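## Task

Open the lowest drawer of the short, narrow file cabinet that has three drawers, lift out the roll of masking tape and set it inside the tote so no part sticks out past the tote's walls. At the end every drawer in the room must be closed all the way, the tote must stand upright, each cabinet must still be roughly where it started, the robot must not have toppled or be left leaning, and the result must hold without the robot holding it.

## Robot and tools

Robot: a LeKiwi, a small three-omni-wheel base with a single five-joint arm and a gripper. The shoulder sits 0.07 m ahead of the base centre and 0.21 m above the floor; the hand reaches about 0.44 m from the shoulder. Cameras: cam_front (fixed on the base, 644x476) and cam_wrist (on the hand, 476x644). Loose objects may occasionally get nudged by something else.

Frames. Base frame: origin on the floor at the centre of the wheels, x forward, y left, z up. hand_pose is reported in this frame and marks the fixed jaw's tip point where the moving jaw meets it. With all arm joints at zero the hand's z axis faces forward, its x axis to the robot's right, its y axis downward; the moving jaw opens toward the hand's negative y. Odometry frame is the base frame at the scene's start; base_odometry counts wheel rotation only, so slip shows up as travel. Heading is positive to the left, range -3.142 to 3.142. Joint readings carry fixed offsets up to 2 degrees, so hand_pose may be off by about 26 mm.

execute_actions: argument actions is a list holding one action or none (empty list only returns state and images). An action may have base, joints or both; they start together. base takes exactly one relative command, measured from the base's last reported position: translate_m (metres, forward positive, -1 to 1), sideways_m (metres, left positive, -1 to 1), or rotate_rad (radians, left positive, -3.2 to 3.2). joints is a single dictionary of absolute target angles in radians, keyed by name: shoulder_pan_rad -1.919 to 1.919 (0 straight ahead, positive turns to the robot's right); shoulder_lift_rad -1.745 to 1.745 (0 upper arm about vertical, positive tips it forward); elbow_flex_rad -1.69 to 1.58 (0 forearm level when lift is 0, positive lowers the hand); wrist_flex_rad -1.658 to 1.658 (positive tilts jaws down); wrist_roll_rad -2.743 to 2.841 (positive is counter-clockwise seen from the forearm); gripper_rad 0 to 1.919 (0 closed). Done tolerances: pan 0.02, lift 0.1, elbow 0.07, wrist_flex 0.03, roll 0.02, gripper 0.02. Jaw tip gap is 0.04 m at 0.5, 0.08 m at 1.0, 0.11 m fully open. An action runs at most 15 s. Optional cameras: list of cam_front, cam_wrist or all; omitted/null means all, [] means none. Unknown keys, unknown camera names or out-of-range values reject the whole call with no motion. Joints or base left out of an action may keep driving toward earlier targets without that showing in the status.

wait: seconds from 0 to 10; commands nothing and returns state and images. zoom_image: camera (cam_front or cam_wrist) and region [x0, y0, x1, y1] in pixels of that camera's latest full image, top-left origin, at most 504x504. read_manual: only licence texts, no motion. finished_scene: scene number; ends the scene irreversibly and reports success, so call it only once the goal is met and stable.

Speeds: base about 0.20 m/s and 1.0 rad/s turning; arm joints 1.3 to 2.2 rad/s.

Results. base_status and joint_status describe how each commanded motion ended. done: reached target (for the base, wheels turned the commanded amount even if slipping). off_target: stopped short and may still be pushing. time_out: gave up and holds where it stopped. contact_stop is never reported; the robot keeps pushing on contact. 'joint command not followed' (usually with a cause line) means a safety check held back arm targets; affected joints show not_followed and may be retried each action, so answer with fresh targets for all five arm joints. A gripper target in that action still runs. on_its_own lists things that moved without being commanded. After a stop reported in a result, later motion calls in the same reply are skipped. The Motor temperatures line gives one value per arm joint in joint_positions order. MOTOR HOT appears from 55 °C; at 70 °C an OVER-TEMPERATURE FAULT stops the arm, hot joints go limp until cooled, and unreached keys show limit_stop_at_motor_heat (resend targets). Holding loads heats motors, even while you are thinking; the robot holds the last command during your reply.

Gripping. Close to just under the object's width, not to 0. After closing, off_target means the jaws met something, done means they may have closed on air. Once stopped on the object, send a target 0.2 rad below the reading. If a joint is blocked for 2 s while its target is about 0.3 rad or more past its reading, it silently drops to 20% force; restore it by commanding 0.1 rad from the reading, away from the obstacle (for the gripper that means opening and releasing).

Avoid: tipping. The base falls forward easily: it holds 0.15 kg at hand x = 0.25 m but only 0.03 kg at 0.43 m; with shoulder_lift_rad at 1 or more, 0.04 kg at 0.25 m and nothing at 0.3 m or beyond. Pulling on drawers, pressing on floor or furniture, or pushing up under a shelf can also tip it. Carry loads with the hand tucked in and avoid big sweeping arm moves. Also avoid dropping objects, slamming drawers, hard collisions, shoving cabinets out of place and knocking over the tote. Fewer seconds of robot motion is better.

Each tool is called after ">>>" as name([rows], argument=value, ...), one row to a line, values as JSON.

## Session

>>> execute_actions(actions=[])

Scene clock: 0.00 s.
Motor temperatures (°C, as the motors report them): [24 24 25 24 25]
base_odometry: x=+0.000 y=+0.000 heading=+0.000 (m, m, rad; odometry frame)
base_status: not commanded
joint_positions: shoulder_pan_rad=-0.191 shoulder_lift_rad=-1.530 elbow_flex_rad=-0.254 wrist_flex_rad=+1.387 wrist_roll_rad=-1.529 gripper_rad=+1.920
joint_status: not commanded
hand_pose: x=+0.0985 y=+0.0140 z=+0.4340 quat_wxyz=(+0.828, -0.051, +0.552, +0.082) (m; base frame)
pictures: cam_front, cam_wrist
camera_calibration (this result's frames):
cam_wrist: T_world_to_cam=[[0.21512, -0.975546, -0.0450926, 0.00987053], [-0.142166, 0.0143992, -0.989738, 0.461031], [0.966184, 0.219323, -0.135592, 0.0293976], [0, 0, 0, 1]] pos_world=[0.0350161, -0.00345688, 0.460731]
Images, in order (width x height): cam_front 644x476, cam_wrist 476x644.

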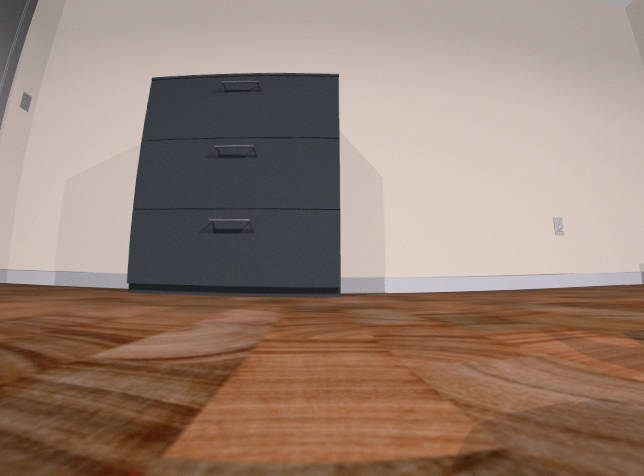

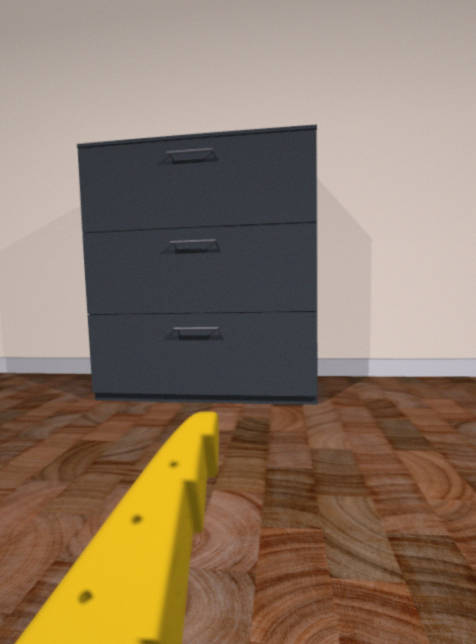

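That's the big one. Look around.

>>> execute_actions([
  {"base":{"rotate_rad":-1.4}},
], cameras=["cam_front"])

>>> execute_actions([
  {"base":{"rotate_rad":-1.4}},
], cameras=["cam_front"])

>>> execute_actions([
  {"base":{"rotate_rad":-1.4}},
], cameras=["cam_front"])

Scene clock: 16.00 s.
Motor temperatures (°C, as the motors report them): [24 24 25 24 25]
base_odometry: x=+0.000 y=+0.000 heading=-1.396 (m, m, rad; odometry frame)
base_status: done
joint_positions: shoulder_pan_rad=-0.191 shoulder_lift_rad=-1.530 elbow_flex_rad=-0.254 wrist_flex_rad=+1.387 wrist_roll_rad=-1.529 gripper_rad=+1.920
joint_status: not commanded
hand_pose: x=+0.0985 y=+0.0140 z=+0.4340 quat_wxyz=(+0.828, -0.051, +0.552, +0.082) (m; base frame)
pictures: cam_front
Images, in order (width x height): cam_front 644x476.

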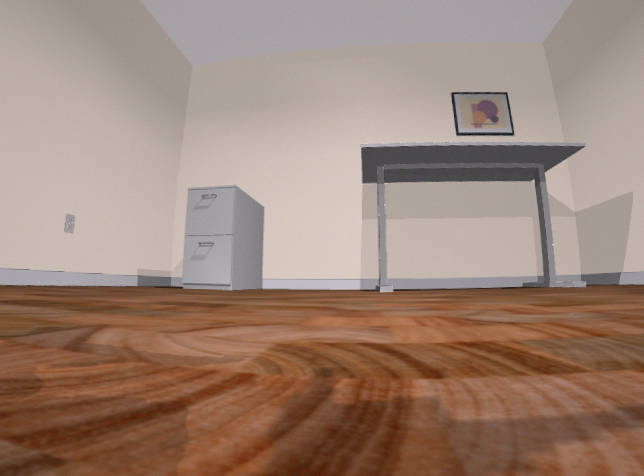

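Scene clock: 18.37 s.
Motor temperatures (°C, as the motors report them): [24 24 25 24 25]
base_odometry: x=+0.000 y=+0.000 heading=-2.792 (m, m, rad; odometry frame)
base_status: done
joint_positions: shoulder_pan_rad=-0.191 shoulder_lift_rad=-1.530 elbow_flex_rad=-0.254 wrist_flex_rad=+1.387 wrist_roll_rad=-1.529 gripper_rad=+1.920
joint_status: not commanded
hand_pose: x=+0.0985 y=+0.0140 z=+0.4340 quat_wxyz=(+0.828, -0.051, +0.552, +0.082) (m; base frame)
pictures: cam_front
Images, in order (width x height): cam_front 644x476.

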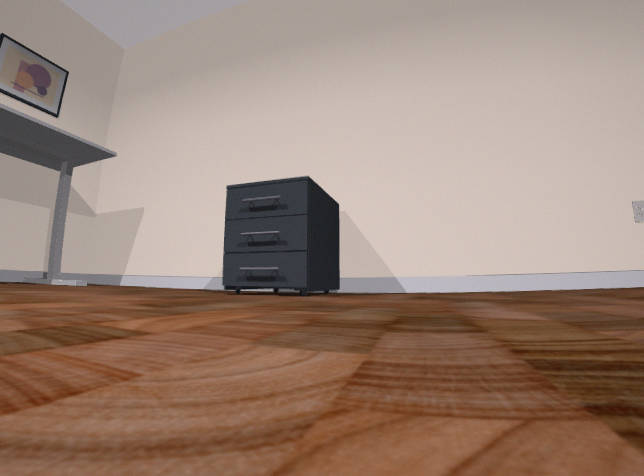

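Scene clock: 20.73 s.
Motor temperatures (°C, as the motors report them): [24 24 25 24 25]
base_odometry: x=+0.000 y=+0.000 heading=+2.094 (m, m, rad; odometry frame)
base_status: done
joint_positions: shoulder_pan_rad=-0.191 shoulder_lift_rad=-1.530 elbow_flex_rad=-0.254 wrist_flex_rad=+1.387 wrist_roll_rad=-1.529 gripper_rad=+1.920
joint_status: not commanded
hand_pose: x=+0.0985 y=+0.0140 z=+0.4340 quat_wxyz=(+0.828, -0.051, +0.552, +0.082) (m; base frame)
pictures: cam_front
Images, in order (width x height): cam_front 644x476.

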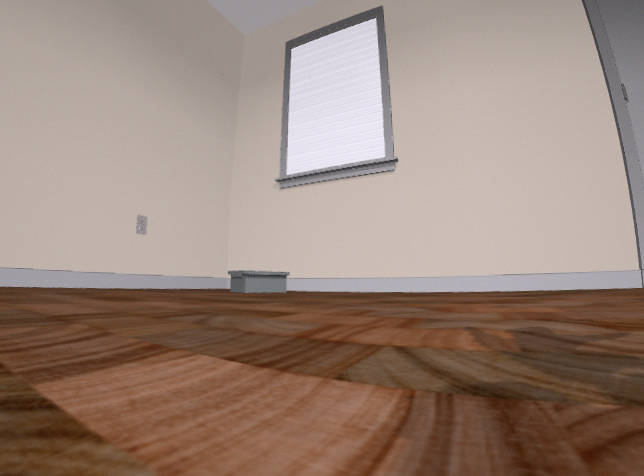

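>>> execute_actions([
  {"base":{"rotate_rad":1.17}},
], cameras=[])

>>> execute_actions([
  {"base":{"sideways_m":0.6}},
], cameras=[])

>>> execute_actions([
  {"base":{"translate_m":0.75},"joints":{"shoulder_pan_rad":0,"gripper_rad":0.7}},
])

Scene clock: 35.97 s.
Motor temperatures (°C, as the motors report them): [24 24 25 24 25]
base_odometry: x=+0.000 y=+0.000 heading=-3.023 (m, m, rad; odometry frame)
base_status: done
joint_positions: shoulder_pan_rad=-0.191 shoulder_lift_rad=-1.530 elbow_flex_rad=-0.254 wrist_flex_rad=+1.387 wrist_roll_rad=-1.529 gripper_rad=+1.920
joint_status: not commanded
hand_pose: x=+0.0985 y=+0.0140 z=+0.4340 quat_wxyz=(+0.828, -0.051, +0.552, +0.082) (m; base frame)
pictures: none
No camera images: the call's "cameras" was empty. Leave "cameras" out to get every camera's image.

Scene clock: 39.93 s.
Motor temperatures (°C, as the motors report them): [24 24 25 24 25]
base_odometry: x=+0.070 y=-0.595 heading=-3.024 (m, m, rad; odometry frame)
base_status: done
joint_positions: shoulder_pan_rad=-0.191 shoulder_lift_rad=-1.530 elbow_flex_rad=-0.254 wrist_flex_rad=+1.387 wrist_roll_rad=-1.529 gripper_rad=+1.920
joint_status: not commanded
hand_pose: x=+0.0985 y=+0.0140 z=+0.4340 quat_wxyz=(+0.828, -0.051, +0.552, +0.082) (m; base frame)
pictures: none
No camera images: the call's "cameras" was empty. Leave "cameras" out to get every camera's image.

Scene clock: 44.67 s.
Motor temperatures (°C, as the motors report them): [24 24 25 24 25]
base_odometry: x=-0.674 y=-0.683 heading=-3.024 (m, m, rad; odometry frame)
base_status: done
joint_positions: shoulder_pan_rad=-0.010 shoulder_lift_rad=-1.530 elbow_flex_rad=-0.254 wrist_flex_rad=+1.387 wrist_roll_rad=-1.529 gripper_rad=+0.712
joint_status: all done
hand_pose: x=+0.1005 y=+0.0081 z=+0.4340 quat_wxyz=(+0.833, -0.001, +0.554, +0.007) (m; base frame)
pictures: cam_front, cam_wrist
camera_calibration (this result's frames):
cam_wrist: T_world_to_cam=[[0.0359851, -0.998334, -0.0450926, 0.0218726], [-0.137251, 0.0397571, -0.989738, 0.460702], [0.989882, 0.0418049, -0.135592, 0.0278098], [0, 0, 0, 1]] pos_world=[0.0349164, 0.00235742, 0.460731]
Images, in order (width x height): cam_front 644x476, cam_wrist 476x644.

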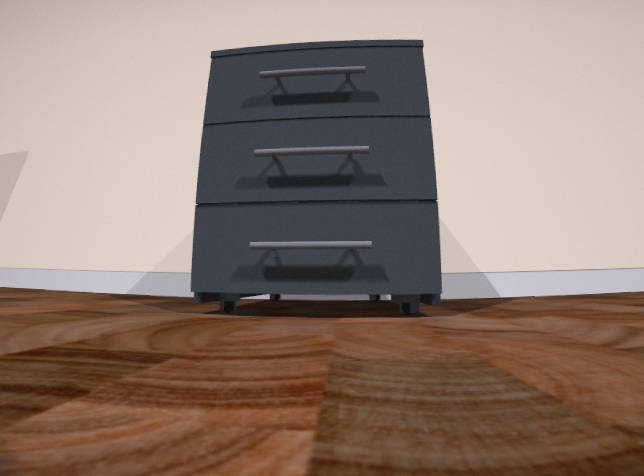

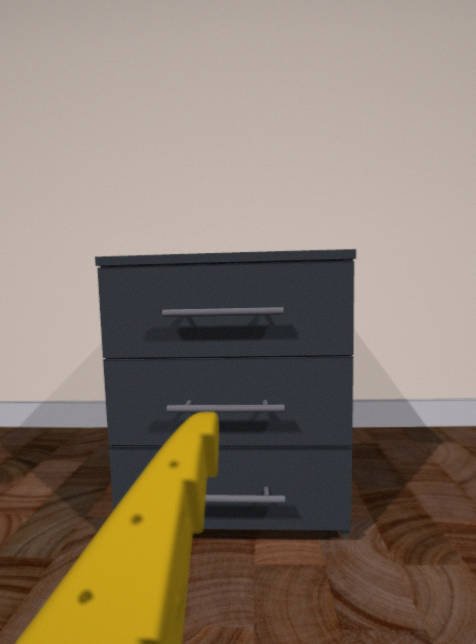

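>>> execute_actions([
  {"base":{"rotate_rad":-0.06}},
], cameras=[])

>>> execute_actions([
  {"base":{"sideways_m":0.055}},
], cameras=[])

>>> execute_actions([
  {"base":{"translate_m":0.25},"joints":{"shoulder_lift_rad":0.17,"elbow_flex_rad":1.34,"wrist_flex_rad":-1.08,"wrist_roll_rad":0}},
])

Scene clock: 66.47 s.
Motor temperatures (°C, as the motors report them): [24 24 25 24 25]
base_odometry: x=-0.674 y=-0.683 heading=-3.081 (m, m, rad; odometry frame)
base_status: done
joint_positions: shoulder_pan_rad=-0.010 shoulder_lift_rad=-1.530 elbow_flex_rad=-0.254 wrist_flex_rad=+1.387 wrist_roll_rad=-1.529 gripper_rad=+0.712
joint_status: not commanded
hand_pose: x=+0.1005 y=+0.0081 z=+0.4340 quat_wxyz=(+0.833, -0.001, +0.554, +0.007) (m; base frame)
pictures: none
No camera images: the call's "cameras" was empty. Leave "cameras" out to get every camera's image.

Scene clock: 67.63 s.
Motor temperatures (°C, as the motors report them): [24 24 25 24 25]
base_odometry: x=-0.671 y=-0.737 heading=-3.083 (m, m, rad; odometry frame)
base_status: done
joint_positions: shoulder_pan_rad=-0.010 shoulder_lift_rad=-1.530 elbow_flex_rad=-0.254 wrist_flex_rad=+1.387 wrist_roll_rad=-1.529 gripper_rad=+0.712
joint_status: not commanded
hand_pose: x=+0.1005 y=+0.0081 z=+0.4340 quat_wxyz=(+0.833, -0.001, +0.554, +0.007) (m; base frame)
pictures: none
No camera images: the call's "cameras" was empty. Leave "cameras" out to get every camera's image.

Scene clock: 69.90 s.
Motor temperatures (°C, as the motors report them): [24 24 25 24 25]
base_odometry: x=-0.920 y=-0.752 heading=-3.083 (m, m, rad; odometry frame)
base_status: done
joint_positions: shoulder_pan_rad=-0.010 shoulder_lift_rad=+0.171 elbow_flex_rad=+1.339 wrist_flex_rad=-1.062 wrist_roll_rad=-0.006 gripper_rad=+0.712
joint_status: all done
hand_pose: x=+0.2989 y=+0.0024 z=+0.1042 quat_wxyz=(+0.389, -0.585, +0.611, -0.364) (m; base frame)
pictures: cam_front, cam_wrist
camera_calibration (this result's frames):
cam_wrist: T_world_to_cam=[[0.436976, -0.0945581, 0.894489, -0.225749], [-0.48528, -0.862094, 0.145936, 0.149554], [0.757334, -0.497848, -0.422602, -0.112397], [0, 0, 0, 1]] pos_world=[0.256344, 0.0516266, 0.132605]
Images, in order (width x height): cam_front 644x476, cam_wrist 476x644.

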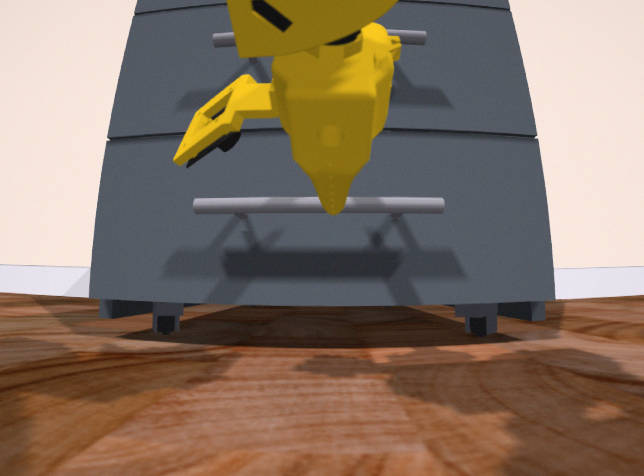

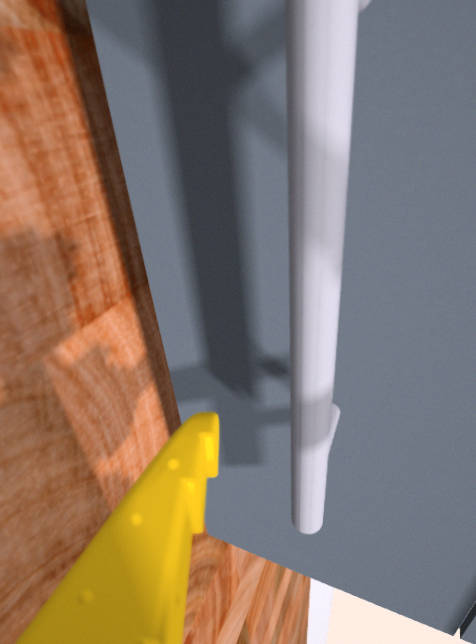

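>>> execute_actions([
  {"base":{"translate_m":0.06}},
])

Scene clock: 80.83 s.
Motor temperatures (°C, as the motors report them): [24 24 25 24 25]
base_odometry: x=-0.979 y=-0.755 heading=-3.082 (m, m, rad; odometry frame)
base_status: done
joint_positions: shoulder_pan_rad=-0.010 shoulder_lift_rad=+0.172 elbow_flex_rad=+1.363 wrist_flex_rad=-1.075 wrist_roll_rad=-0.004 gripper_rad=+0.711
joint_status: not commanded
hand_pose: x=+0.2945 y=+0.0023 z=+0.1019 quat_wxyz=(+0.384, -0.588, +0.614, -0.361) (m; base frame)
pictures: cam_front, cam_wrist
camera_calibration (this result's frames):
cam_wrist: T_world_to_cam=[[0.449334, -0.092906, 0.88852, -0.224784], [-0.482633, -0.862192, 0.15392, 0.146109], [0.751774, -0.49799, -0.432252, -0.107442], [0, 0, 0, 1]] pos_world=[0.252292, 0.0515846, 0.130794]
Images, in order (width x height): cam_front 644x476, cam_wrist 476x644.

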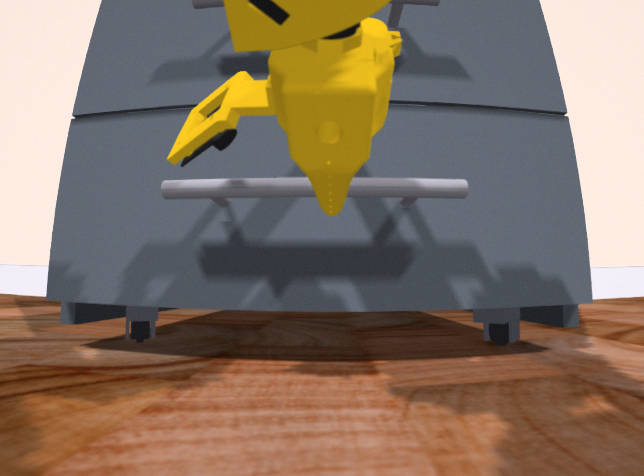

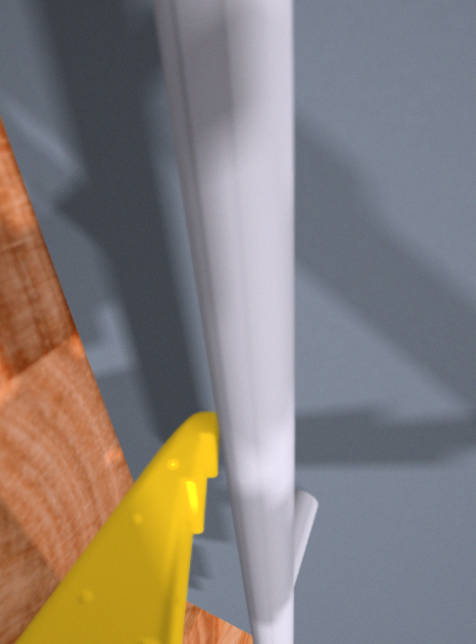

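>>> execute_actions([
  {"joints":{"gripper_rad":0.0}},
], cameras=["cam_wrist"])

>>> execute_actions([
  {"base":{"translate_m":-0.28}},
], cameras=["cam_front"])

>>> execute_actions([
  {"joints":{"gripper_rad":0.7}},
], cameras=[])

>>> execute_actions([
  {"base":{"translate_m":-0.09}},
], cameras=["cam_front"])

Scene clock: 92.43 s.
Motor temperatures (°C, as the motors report them): [24 24 25 24 25]
base_odometry: x=-0.979 y=-0.755 heading=-3.083 (m, m, rad; odometry frame)
base_status: not commanded
joint_positions: shoulder_pan_rad=-0.010 shoulder_lift_rad=+0.172 elbow_flex_rad=+1.346 wrist_flex_rad=-1.076 wrist_roll_rad=-0.003 gripper_rad=+0.063
joint_status: gripper_rad off_target (ended at +0.063, target +0.000)
hand_pose: x=+0.2982 y=+0.0023 z=+0.1047 quat_wxyz=(+0.390, -0.585, +0.610, -0.366) (m; base frame)
pictures: cam_wrist
camera_calibration (this result's frames):
cam_wrist: T_world_to_cam=[[0.432953, -0.0915455, 0.896756, -0.224892], [-0.484818, -0.862337, 0.146038, 0.148961], [0.759937, -0.497991, -0.417734, -0.112955], [0, 0, 0, 1]] pos_world=[0.255425, 0.0516155, 0.132734]
Images, in order (width x height): cam_wrist 476x644.

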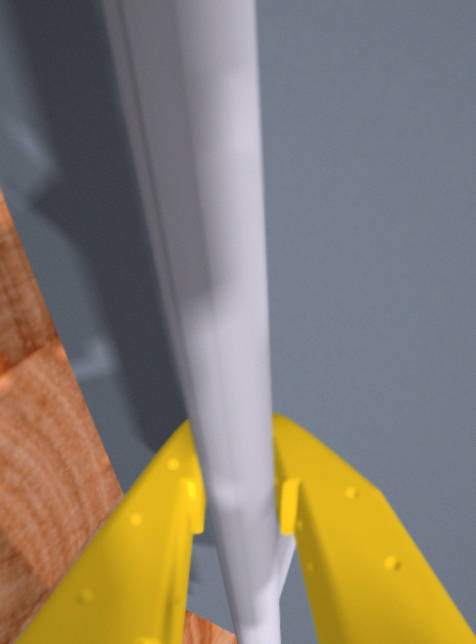

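Scene clock: 94.80 s.
Motor temperatures (°C, as the motors report them): [24 24 25 24 25]
base_odometry: x=-0.700 y=-0.739 heading=-3.080 (m, m, rad; odometry frame)
base_status: done
joint_positions: shoulder_pan_rad=-0.018 shoulder_lift_rad=+0.179 elbow_flex_rad=+1.340 wrist_flex_rad=-1.079 wrist_roll_rad=-0.003 gripper_rad=+0.056
joint_status: not commanded
hand_pose: x=+0.2991 y=+0.0041 z=+0.1048 quat_wxyz=(+0.392, -0.587, +0.607, -0.366) (m; base frame)
pictures: cam_front
Images, in order (width x height): cam_front 644x476.

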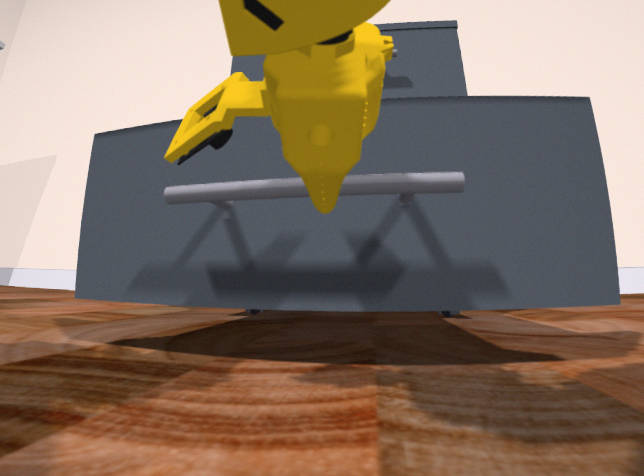

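Scene clock: 95.70 s.
Motor temperatures (°C, as the motors report them): [24 24 25 24 25]
base_odometry: x=-0.700 y=-0.739 heading=-3.081 (m, m, rad; odometry frame)
base_status: not commanded
joint_positions: shoulder_pan_rad=-0.012 shoulder_lift_rad=+0.186 elbow_flex_rad=+1.358 wrist_flex_rad=-1.078 wrist_roll_rad=-0.003 gripper_rad=+0.682
joint_status: all done
hand_pose: x=+0.2942 y=+0.0027 z=+0.1003 quat_wxyz=(+0.382, -0.590, +0.614, -0.359) (m; base frame)
pictures: none
No camera images: the call's "cameras" was empty. Leave "cameras" out to get every camera's image.

Scene clock: 97.10 s.
Motor temperatures (°C, as the motors report them): [24 24 25 24 25]
base_odometry: x=-0.611 y=-0.733 heading=-3.081 (m, m, rad; odometry frame)
base_status: done
joint_positions: shoulder_pan_rad=-0.010 shoulder_lift_rad=+0.186 elbow_flex_rad=+1.355 wrist_flex_rad=-1.078 wrist_roll_rad=-0.003 gripper_rad=+0.688
joint_status: not commanded
hand_pose: x=+0.2949 y=+0.0023 z=+0.1007 quat_wxyz=(+0.383, -0.589, +0.614, -0.360) (m; base frame)
pictures: cam_front
Images, in order (width x height): cam_front 644x476.

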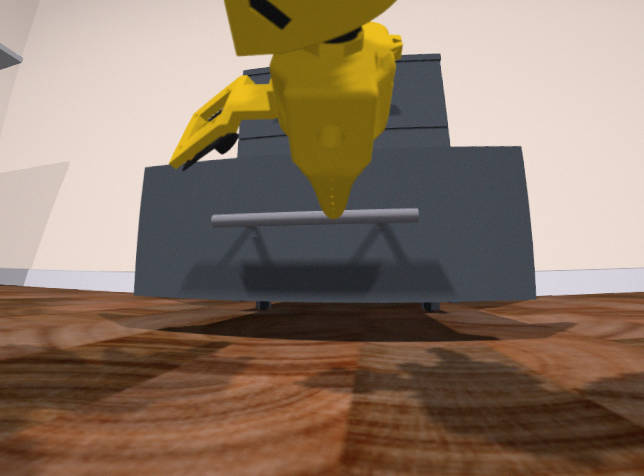

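>>> execute_actions([
  {"base":{"rotate_rad":-0.05},"joints":{"shoulder_lift_rad":-0.2,"elbow_flex_rad":0.1,"wrist_flex_rad":1.0,"wrist_roll_rad":-1.53}},
], cameras=[])

>>> execute_actions([
  {"joints":{"shoulder_lift_rad":-0.25,"elbow_flex_rad":-0.25,"wrist_flex_rad":1.6}},
], cameras=[])

>>> execute_actions([
  {"base":{"translate_m":0.2}},
])

Scene clock: 117.13 s.
Motor temperatures (°C, as the motors report them): [24 24 25 24 25]
base_odometry: x=-0.611 y=-0.733 heading=-3.128 (m, m, rad; odometry frame)
base_status: done
joint_positions: shoulder_pan_rad=-0.010 shoulder_lift_rad=-0.163 elbow_flex_rad=+0.137 wrist_flex_rad=+0.995 wrist_roll_rad=-1.524 gripper_rad=+0.688
joint_status: all done
hand_pose: x=+0.3321 y=+0.0104 z=+0.2008 quat_wxyz=(+0.297, -0.004, +0.955, +0.002) (m; base frame)
pictures: none
No camera images: the call's "cameras" was empty. Leave "cameras" out to get every camera's image.

Scene clock: 118.23 s.
Motor temperatures (°C, as the motors report them): [24 24 25 24 25]
base_odometry: x=-0.611 y=-0.733 heading=-3.128 (m, m, rad; odometry frame)
base_status: not commanded
joint_positions: shoulder_pan_rad=-0.010 shoulder_lift_rad=-0.217 elbow_flex_rad=-0.218 wrist_flex_rad=+1.593 wrist_roll_rad=-1.524 gripper_rad=+0.688
joint_status: all done
hand_pose: x=+0.2848 y=+0.0099 z=+0.2394 quat_wxyz=(+0.205, -0.004, +0.979, +0.001) (m; base frame)
pictures: none
No camera images: the call's "cameras" was empty. Leave "cameras" out to get every camera's image.

Scene clock: 120.20 s.
Motor temperatures (°C, as the motors report them): [24 24 25 24 25]
base_odometry: x=-0.810 y=-0.736 heading=-3.128 (m, m, rad; odometry frame)
base_status: done
joint_positions: shoulder_pan_rad=-0.010 shoulder_lift_rad=-0.219 elbow_flex_rad=-0.218 wrist_flex_rad=+1.594 wrist_roll_rad=-1.524 gripper_rad=+0.688
joint_status: not commanded
hand_pose: x=+0.2845 y=+0.0099 z=+0.2396 quat_wxyz=(+0.205, -0.004, +0.979, +0.001) (m; base frame)
pictures: cam_front, cam_wrist
camera_calibration (this result's frames):
cam_wrist: T_world_to_cam=[[-0.0302975, -0.999234, -0.0247576, 0.0223433], [-0.992398, 0.0271158, 0.120049, 0.270991], [-0.119286, 0.0282066, -0.992459, 0.340221], [0, 0, 0, 1]] pos_world=[0.310191, 0.00538158, 0.305676]
Images, in order (width x height): cam_front 644x476, cam_wrist 476x644.

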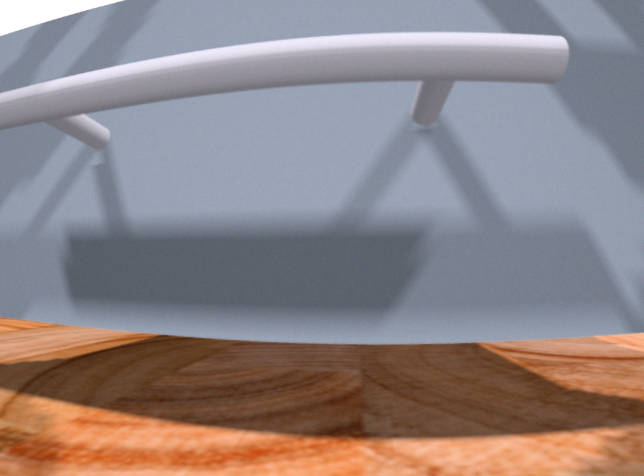

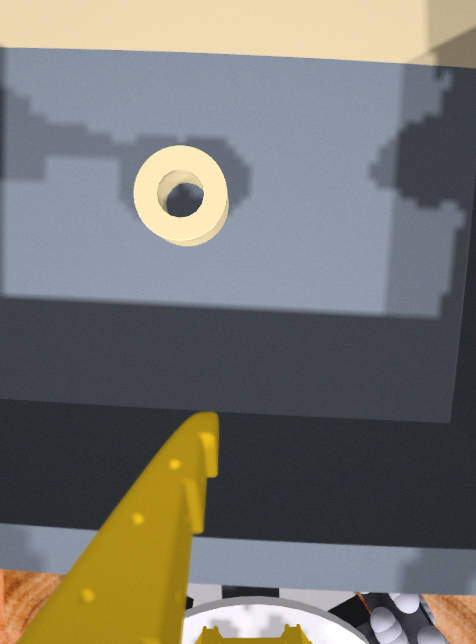

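>>> execute_actions([
  {"base":{"sideways_m":0.065}},
], cameras=[])

>>> execute_actions([
  {"base":{"translate_m":0.03},"joints":{"gripper_rad":0.95}},
], cameras=[])

>>> execute_actions([
  {"joints":{"shoulder_lift_rad":0.58,"elbow_flex_rad":-0.57,"wrist_flex_rad":1.53}},
])

Scene clock: 148.10 s.
Motor temperatures (°C, as the motors report them): [24 24 25 24 25]
base_odometry: x=-0.809 y=-0.801 heading=-3.130 (m, m, rad; odometry frame)
base_status: done
joint_positions: shoulder_pan_rad=-0.010 shoulder_lift_rad=-0.219 elbow_flex_rad=-0.218 wrist_flex_rad=+1.594 wrist_roll_rad=-1.524 gripper_rad=+0.688
joint_status: not commanded
hand_pose: x=+0.2845 y=+0.0099 z=+0.2396 quat_wxyz=(+0.205, -0.004, +0.979, +0.001) (m; base frame)
pictures: none
No camera images: the call's "cameras" was empty. Leave "cameras" out to get every camera's image.

Scene clock: 149.03 s.
Motor temperatures (°C, as the motors report them): [24 24 25 24 25]
base_odometry: x=-0.839 y=-0.801 heading=-3.130 (m, m, rad; odometry frame)
base_status: done
joint_positions: shoulder_pan_rad=-0.010 shoulder_lift_rad=-0.219 elbow_flex_rad=-0.218 wrist_flex_rad=+1.594 wrist_roll_rad=-1.524 gripper_rad=+0.938
joint_status: all done
hand_pose: x=+0.2845 y=+0.0099 z=+0.2396 quat_wxyz=(+0.205, -0.004, +0.979, +0.001) (m; base frame)
pictures: none
No camera images: the call's "cameras" was empty. Leave "cameras" out to get every camera's image.

Scene clock: 150.07 s.
Motor temperatures (°C, as the motors report them): [24 24 25 24 25]
base_odometry: x=-0.839 y=-0.801 heading=-3.130 (m, m, rad; odometry frame)
base_status: not commanded
joint_positions: shoulder_pan_rad=-0.010 shoulder_lift_rad=+0.599 elbow_flex_rad=-0.539 wrist_flex_rad=+1.538 wrist_roll_rad=-1.524 gripper_rad=+0.938
joint_status: all done
hand_pose: x=+0.3144 y=+0.0102 z=+0.1228 quat_wxyz=(-0.013, -0.004, +1.000, +0.000) (m; base frame)
pictures: cam_front, cam_wrist
camera_calibration (this result's frames):
cam_wrist: T_world_to_cam=[[-0.0369918, -0.999302, -0.00516212, 0.020356], [-0.846644, 0.0285957, 0.53139, 0.218277], [-0.530872, 0.0240275, -0.847111, 0.339384], [0, 0, 0, 1]] pos_world=[0.365726, 0.00594545, 0.171611]
Images, in order (width x height): cam_front 644x476, cam_wrist 476x644.

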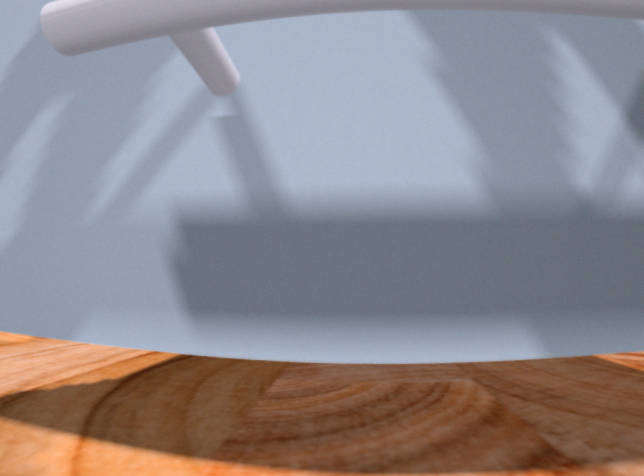

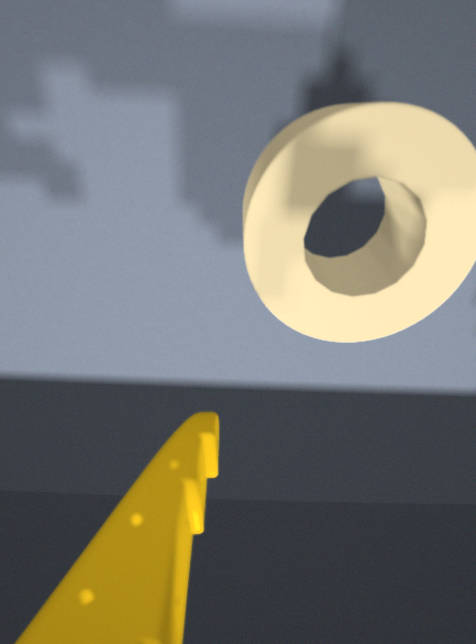

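>>> execute_actions([
  {"base":{"translate_m":0.015},"joints":{"shoulder_pan_rad":-0.05}},
], cameras=[])

>>> execute_actions([
  {"joints":{"shoulder_lift_rad":0.76,"elbow_flex_rad":-0.61,"wrist_flex_rad":1.40}},
], cameras=["cam_wrist"])

Scene clock: 163.03 s.
Motor temperatures (°C, as the motors report them): [24 24 25 24 25]
base_odometry: x=-0.854 y=-0.801 heading=-3.130 (m, m, rad; odometry frame)
base_status: done
joint_positions: shoulder_pan_rad=-0.039 shoulder_lift_rad=+0.599 elbow_flex_rad=-0.539 wrist_flex_rad=+1.538 wrist_roll_rad=-1.524 gripper_rad=+0.938
joint_status: all done
hand_pose: x=+0.3140 y=+0.0174 z=+0.1228 quat_wxyz=(-0.013, -0.019, +1.000, +0.000) (m; base frame)
pictures: none
No camera images: the call's "cameras" was empty. Leave "cameras" out to get every camera's image.

Scene clock: 163.77 s.
Motor temperatures (°C, as the motors report them): [24 24 25 24 25]
base_odometry: x=-0.854 y=-0.801 heading=-3.130 (m, m, rad; odometry frame)
base_status: not commanded
joint_positions: shoulder_pan_rad=-0.039 shoulder_lift_rad=+0.780 elbow_flex_rad=-0.579 wrist_flex_rad=+1.409 wrist_roll_rad=-1.524 gripper_rad=+0.938
joint_status: all done
hand_pose: x=+0.3227 y=+0.0178 z=+0.0870 quat_wxyz=(-0.020, -0.019, +1.000, +0.000) (m; base frame)
pictures: cam_wrist
camera_calibration (this result's frames):
cam_wrist: T_world_to_cam=[[-0.00791464, -0.999958, -0.0045833, 0.0186016], [-0.840538, 0.0041698, 0.541736, 0.241691], [-0.541694, 0.00814008, -0.840536, 0.316568], [0, 0, 0, 1]] pos_world=[0.374781, 0.0150161, 0.13524]
Images, in order (width x height): cam_wrist 476x644.

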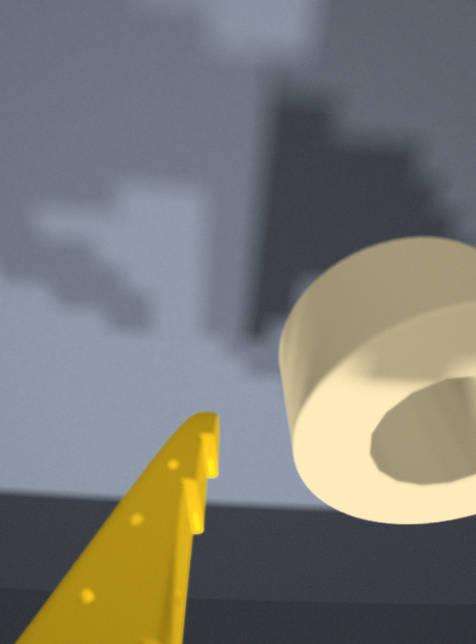

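>>> execute_actions([
  {"joints":{"gripper_rad":0.45}},
], cameras=["cam_wrist"])

Scene clock: 182.57 s.
Motor temperatures (°C, as the motors report them): [24 24 25 24 25]
base_odometry: x=-0.854 y=-0.801 heading=-3.130 (m, m, rad; odometry frame)
base_status: not commanded
joint_positions: shoulder_pan_rad=-0.041 shoulder_lift_rad=+0.780 elbow_flex_rad=-0.599 wrist_flex_rad=+1.409 wrist_roll_rad=-1.524 gripper_rad=+0.463
joint_status: all done
hand_pose: x=+0.3263 y=+0.0183 z=+0.0896 quat_wxyz=(-0.010, -0.019, +1.000, +0.000) (m; base frame)
pictures: cam_wrist
camera_calibration (this result's frames):
cam_wrist: T_world_to_cam=[[-0.00628002, -0.999965, -0.00552349, 0.0187321], [-0.85117, 0.00244627, 0.524884, 0.248318], [-0.524852, 0.00799771, -0.851156, 0.316115], [0, 0, 0, 1]] pos_world=[0.377392, 0.0155958, 0.138829]
Images, in order (width x height): cam_wrist 476x644.

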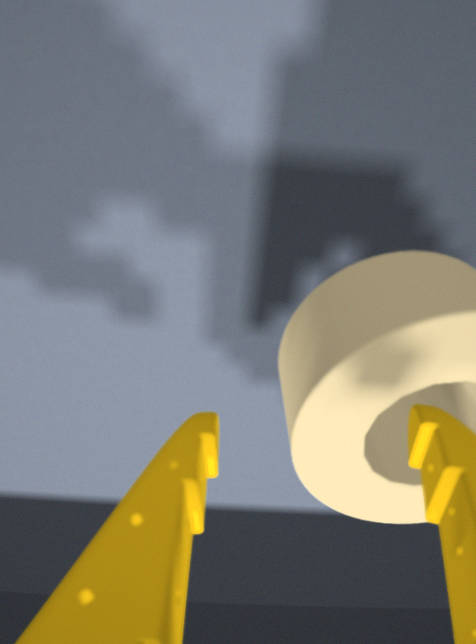

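>>> execute_actions([
  {"joints":{"shoulder_lift_rad":0.80,"elbow_flex_rad":-0.60,"wrist_flex_rad":1.38}},
], cameras=["cam_wrist"])

>>> execute_actions([
  {"joints":{"gripper_rad":0.1}},
], cameras=["cam_wrist"])

Scene clock: 191.60 s.
Motor temperatures (°C, as the motors report them): [24 24 25 24 25]
base_odometry: x=-0.854 y=-0.801 heading=-3.130 (m, m, rad; odometry frame)
base_status: not commanded
joint_positions: shoulder_pan_rad=-0.041 shoulder_lift_rad=+0.820 elbow_flex_rad=-0.596 wrist_flex_rad=+1.389 wrist_roll_rad=-1.524 gripper_rad=+0.462
joint_status: all done
hand_pose: x=+0.3240 y=+0.0182 z=+0.0800 quat_wxyz=(-0.021, -0.019, +1.000, +0.000) (m; base frame)
pictures: cam_wrist
camera_calibration (this result's frames):
cam_wrist: T_world_to_cam=[[-0.00639454, -0.99997, -0.00443848, 0.0185207], [-0.838879, 0.00294843, 0.54431, 0.245847], [-0.54428, 0.00720396, -0.838873, 0.312059], [0, 0, 0, 1]] pos_world=[0.376202, 0.0155472, 0.128043]
Images, in order (width x height): cam_wrist 476x644.

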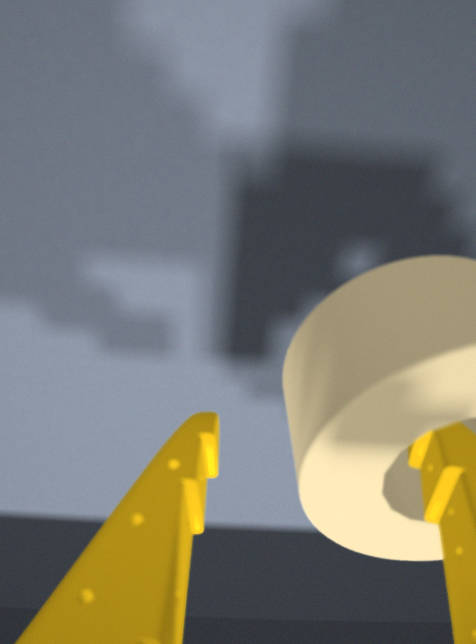

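Scene clock: 192.30 s.
Motor temperatures (°C, as the motors report them): [24 24 25 24 25]
base_odometry: x=-0.854 y=-0.801 heading=-3.130 (m, m, rad; odometry frame)
base_status: not commanded
joint_positions: shoulder_pan_rad=-0.041 shoulder_lift_rad=+0.820 elbow_flex_rad=-0.596 wrist_flex_rad=+1.389 wrist_roll_rad=-1.524 gripper_rad=+0.147
joint_status: gripper_rad off_target (ended at +0.147, target +0.100)
hand_pose: x=+0.3240 y=+0.0182 z=+0.0800 quat_wxyz=(-0.021, -0.019, +1.000, +0.000) (m; base frame)
pictures: cam_wrist
camera_calibration (this result's frames):
cam_wrist: T_world_to_cam=[[-0.00639454, -0.99997, -0.00443848, 0.0185207], [-0.838879, 0.00294843, 0.54431, 0.245847], [-0.54428, 0.00720396, -0.838873, 0.312059], [0, 0, 0, 1]] pos_world=[0.376202, 0.0155472, 0.128043]
Images, in order (width x height): cam_wrist 476x644.

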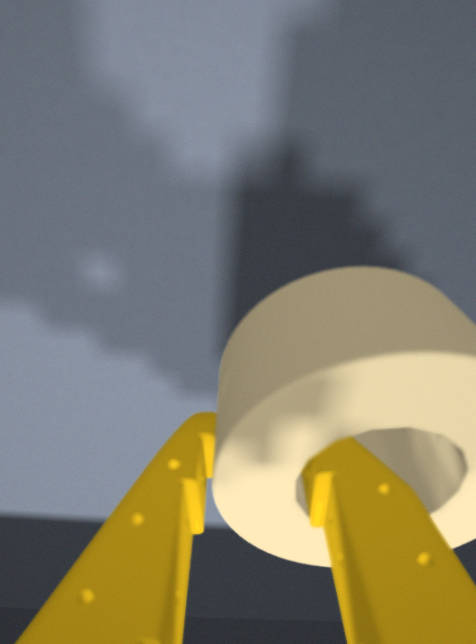

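Wall grasp. Tighten and lift.

>>> execute_actions([
  {"joints":{"gripper_rad":0.0}},
], cameras=[])

>>> execute_actions([
  {"joints":{"shoulder_lift_rad":0.3,"elbow_flex_rad":-0.4,"wrist_flex_rad":1.55}},
], cameras=["cam_wrist"])

>>> execute_actions([
  {"joints":{"shoulder_lift_rad":-0.25,"elbow_flex_rad":-0.3,"wrist_flex_rad":1.5}},
], cameras=["cam_wrist"])

Scene clock: 201.73 s.
Motor temperatures (°C, as the motors report them): [24 24 25 24 25]
base_odometry: x=-0.854 y=-0.801 heading=-3.130 (m, m, rad; odometry frame)
base_status: not commanded
joint_positions: shoulder_pan_rad=-0.041 shoulder_lift_rad=+0.821 elbow_flex_rad=-0.596 wrist_flex_rad=+1.389 wrist_roll_rad=-1.524 gripper_rad=+0.136
joint_status: gripper_rad off_target (ended at +0.136, target +0.000)
hand_pose: x=+0.3238 y=+0.0182 z=+0.0796 quat_wxyz=(-0.022, -0.019, +1.000, +0.000) (m; base frame)
pictures: none
No camera images: the call's "cameras" was empty. Leave "cameras" out to get every camera's image.

Scene clock: 202.63 s.
Motor temperatures (°C, as the motors report them): [24 24 25 24 25]
base_odometry: x=-0.854 y=-0.801 heading=-3.130 (m, m, rad; odometry frame)
base_status: not commanded
joint_positions: shoulder_pan_rad=-0.041 shoulder_lift_rad=+0.352 elbow_flex_rad=-0.393 wrist_flex_rad=+1.542 wrist_roll_rad=-1.524 gripper_rad=+0.136
joint_status: all done
hand_pose: x=+0.3075 y=+0.0176 z=+0.1555 quat_wxyz=(+0.035, -0.019, +0.999, +0.001) (m; base frame)
pictures: cam_wrist
camera_calibration (this result's frames):
cam_wrist: T_world_to_cam=[[-0.00560353, -0.999937, -0.00968618, 0.0186515], [-0.894409, 0.000679746, 0.44725, 0.223134], [-0.447215, 0.0111696, -0.894357, 0.345216], [0, 0, 0, 1]] pos_world=[0.354064, 0.0146427, 0.20913]
Images, in order (width x height): cam_wrist 476x644.

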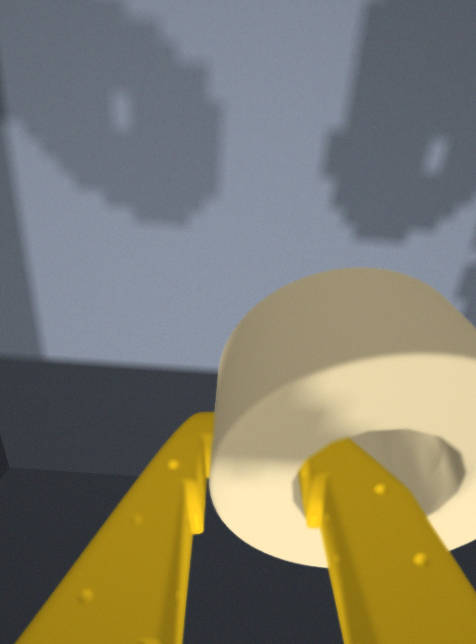

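Scene clock: 203.57 s.
Motor temperatures (°C, as the motors report them): [24 24 25 24 25]
base_odometry: x=-0.854 y=-0.801 heading=-3.130 (m, m, rad; odometry frame)
base_status: not commanded
joint_positions: shoulder_pan_rad=-0.041 shoulder_lift_rad=-0.213 elbow_flex_rad=-0.291 wrist_flex_rad=+1.512 wrist_roll_rad=-1.524 gripper_rad=+0.136
joint_status: all done
hand_pose: x=+0.3016 y=+0.0173 z=+0.2585 quat_wxyz=(+0.277, -0.019, +0.961, +0.006) (m; base frame)
pictures: cam_wrist
camera_calibration (this result's frames):
cam_wrist: T_world_to_cam=[[0.00448175, -0.999525, -0.0304794, 0.0216991], [-0.999592, -0.00361754, -0.0283499, 0.326505], [0.0282262, 0.030594, -0.999133, 0.318015], [0, 0, 0, 1]] pos_world=[0.317298, 0.0131406, 0.327657]
Images, in order (width x height): cam_wrist 476x644.

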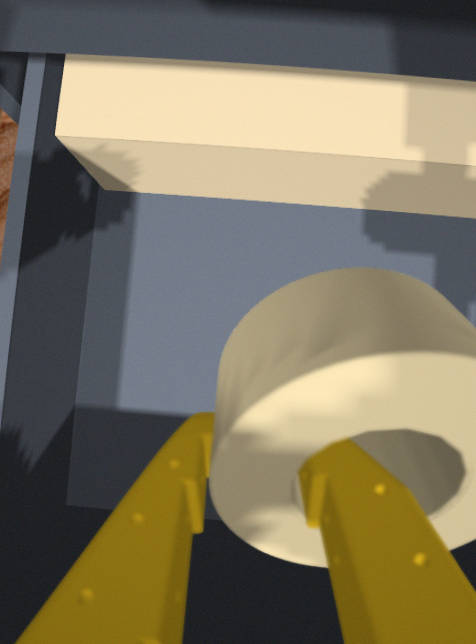

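>>> execute_actions([
  {"base":{"translate_m":-0.3}},
], cameras=[])

>>> execute_actions([
  {"base":{"rotate_rad":-1.277},"joints":{"shoulder_pan_rad":0,"shoulder_lift_rad":-0.6,"elbow_flex_rad":0.0}},
], cameras=[])

>>> execute_actions([
  {"base":{"translate_m":1.0}},
])

Scene clock: 218.43 s.
Motor temperatures (°C, as the motors report them): [24 24 25 24 25]
base_odometry: x=-0.554 y=-0.798 heading=-3.130 (m, m, rad; odometry frame)
base_status: done
joint_positions: shoulder_pan_rad=-0.041 shoulder_lift_rad=-0.214 elbow_flex_rad=-0.291 wrist_flex_rad=+1.512 wrist_roll_rad=-1.524 gripper_rad=+0.136
joint_status: not commanded
hand_pose: x=+0.3015 y=+0.0173 z=+0.2588 quat_wxyz=(+0.278, -0.019, +0.960, +0.006) (m; base frame)
pictures: none
No camera images: the call's "cameras" was empty. Leave "cameras" out to get every camera's image.

Scene clock: 220.70 s.
Motor temperatures (°C, as the motors report them): [24 24 25 24 25]
base_odometry: x=-0.554 y=-0.798 heading=+1.880 (m, m, rad; odometry frame)
base_status: done
joint_positions: shoulder_pan_rad=-0.009 shoulder_lift_rad=-0.575 elbow_flex_rad=+0.010 wrist_flex_rad=+1.512 wrist_roll_rad=-1.524 gripper_rad=+0.136
joint_status: all done
hand_pose: x=+0.2644 y=+0.0094 z=+0.2647 quat_wxyz=(+0.307, -0.003, +0.952, +0.002) (m; base frame)
pictures: none
No camera images: the call's "cameras" was empty. Leave "cameras" out to get every camera's image.

Scene clock: 226.67 s.
Motor temperatures (°C, as the motors report them): [24 24 25 24 25]
base_odometry: x=-0.858 y=+0.155 heading=+1.880 (m, m, rad; odometry frame)
base_status: done
joint_positions: shoulder_pan_rad=-0.009 shoulder_lift_rad=-0.575 elbow_flex_rad=+0.010 wrist_flex_rad=+1.512 wrist_roll_rad=-1.524 gripper_rad=+0.136
joint_status: not commanded
hand_pose: x=+0.2644 y=+0.0094 z=+0.2647 quat_wxyz=(+0.307, -0.003, +0.952, +0.002) (m; base frame)
pictures: cam_front, cam_wrist
camera_calibration (this result's frames):
cam_wrist: T_world_to_cam=[[-0.025776, -0.999134, -0.0326494, 0.0227418], [-0.995571, 0.0286104, -0.0895502, 0.304331], [0.0904068, 0.0301966, -0.995447, 0.308108], [0, 0, 0, 1]] pos_world=[0.275715, 0.00471129, 0.334701]
Images, in order (width x height): cam_front 644x476, cam_wrist 476x644.

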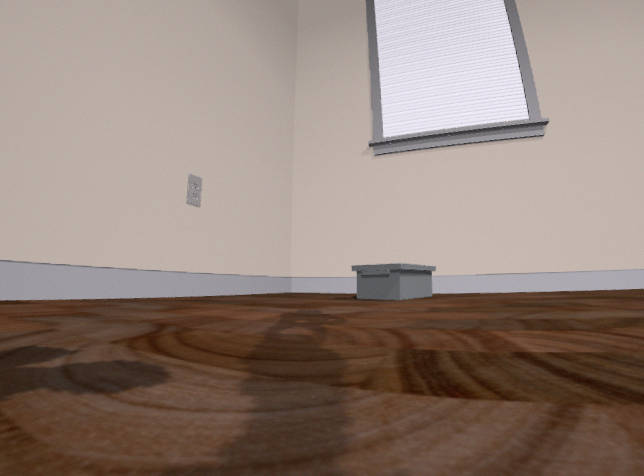

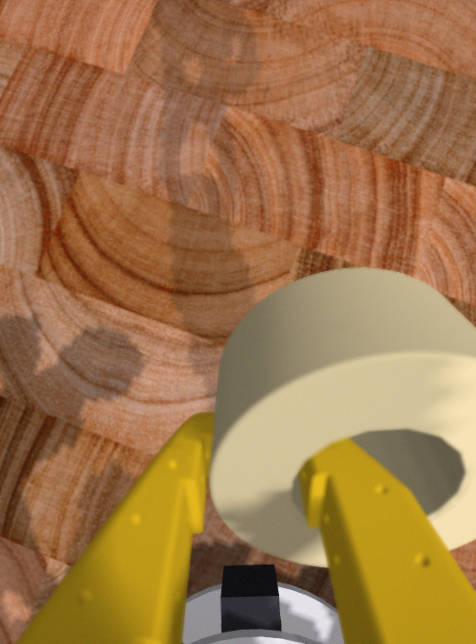

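>>> execute_actions([
  {"base":{"rotate_rad":-0.21}},
], cameras=[])

>>> execute_actions([
  {"base":{"translate_m":0.7}},
])

Scene clock: 245.67 s.
Motor temperatures (°C, as the motors report them): [24 24 25 24 25]
base_odometry: x=-0.858 y=+0.155 heading=+1.674 (m, m, rad; odometry frame)
base_status: done
joint_positions: shoulder_pan_rad=-0.009 shoulder_lift_rad=-0.575 elbow_flex_rad=+0.010 wrist_flex_rad=+1.512 wrist_roll_rad=-1.524 gripper_rad=+0.136
joint_status: not commanded
hand_pose: x=+0.2644 y=+0.0094 z=+0.2647 quat_wxyz=(+0.307, -0.003, +0.952, +0.002) (m; base frame)
pictures: none
No camera images: the call's "cameras" was empty. Leave "cameras" out to get every camera's image.

Scene clock: 250.13 s.
Motor temperatures (°C, as the motors report them): [24 24 25 24 25]
base_odometry: x=-0.931 y=+0.850 heading=+1.674 (m, m, rad; odometry frame)
base_status: done
joint_positions: shoulder_pan_rad=-0.009 shoulder_lift_rad=-0.575 elbow_flex_rad=+0.010 wrist_flex_rad=+1.512 wrist_roll_rad=-1.524 gripper_rad=+0.136
joint_status: not commanded
hand_pose: x=+0.2644 y=+0.0094 z=+0.2647 quat_wxyz=(+0.307, -0.003, +0.952, +0.002) (m; base frame)
pictures: cam_front, cam_wrist
camera_calibration (this result's frames):
cam_wrist: T_world_to_cam=[[-0.025776, -0.999134, -0.0326494, 0.0227418], [-0.995571, 0.0286104, -0.0895502, 0.304331], [0.0904068, 0.0301966, -0.995447, 0.308108], [0, 0, 0, 1]] pos_world=[0.275715, 0.00471129, 0.334701]
Images, in order (width x height): cam_front 644x476, cam_wrist 476x644.

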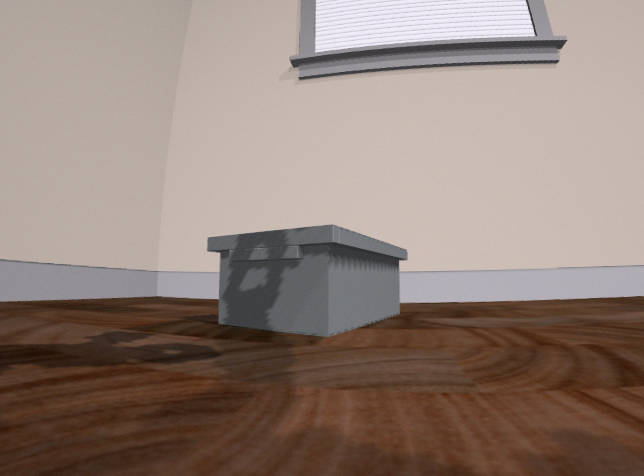

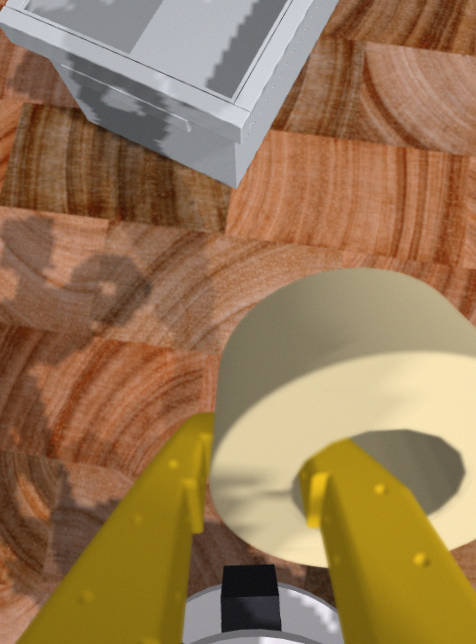

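>>> execute_actions([
  {"base":{"translate_m":0.28},"joints":{"shoulder_lift_rad":-0.25,"elbow_flex_rad":-0.3}},
])

Scene clock: 261.50 s.
Motor temperatures (°C, as the motors report them): [24 24 25 24 25]
base_odometry: x=-0.960 y=+1.128 heading=+1.674 (m, m, rad; odometry frame)
base_status: done
joint_positions: shoulder_pan_rad=-0.009 shoulder_lift_rad=-0.243 elbow_flex_rad=-0.264 wrist_flex_rad=+1.512 wrist_roll_rad=-1.524 gripper_rad=+0.136
joint_status: all done
hand_pose: x=+0.2988 y=+0.0097 z=+0.2595 quat_wxyz=(+0.280, -0.003, +0.960, +0.001) (m; base frame)
pictures: cam_front, cam_wrist
camera_calibration (this result's frames):
cam_wrist: T_world_to_cam=[[-0.0275727, -0.99915, -0.0306462, 0.0237692], [-0.999048, 0.0285804, -0.0329465, 0.324405], [0.0337944, 0.0297086, -0.998987, 0.317615], [0, 0, 0, 1]] pos_world=[0.314018, 0.00504144, 0.32871]
Images, in order (width x height): cam_front 644x476, cam_wrist 476x644.

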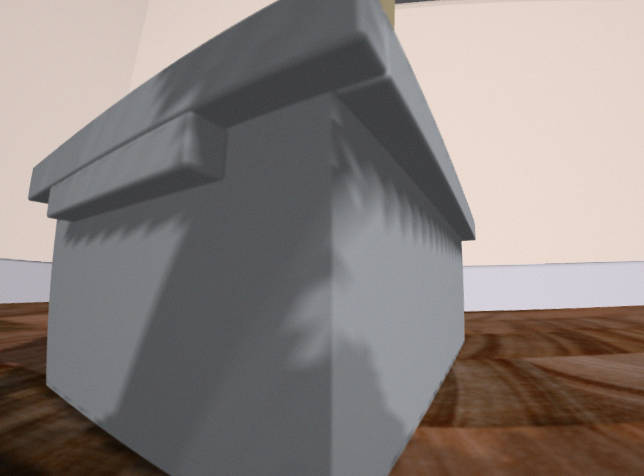

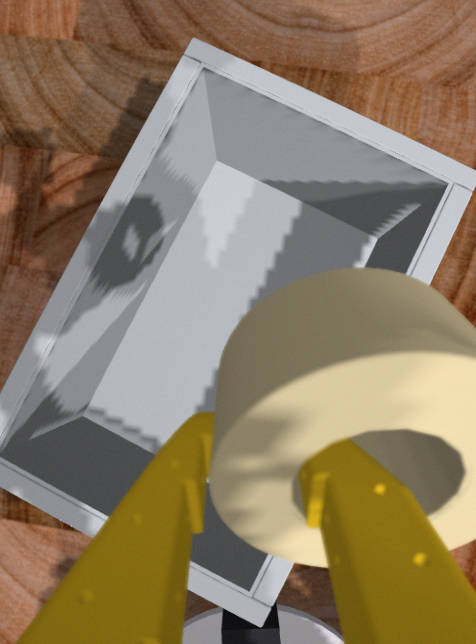

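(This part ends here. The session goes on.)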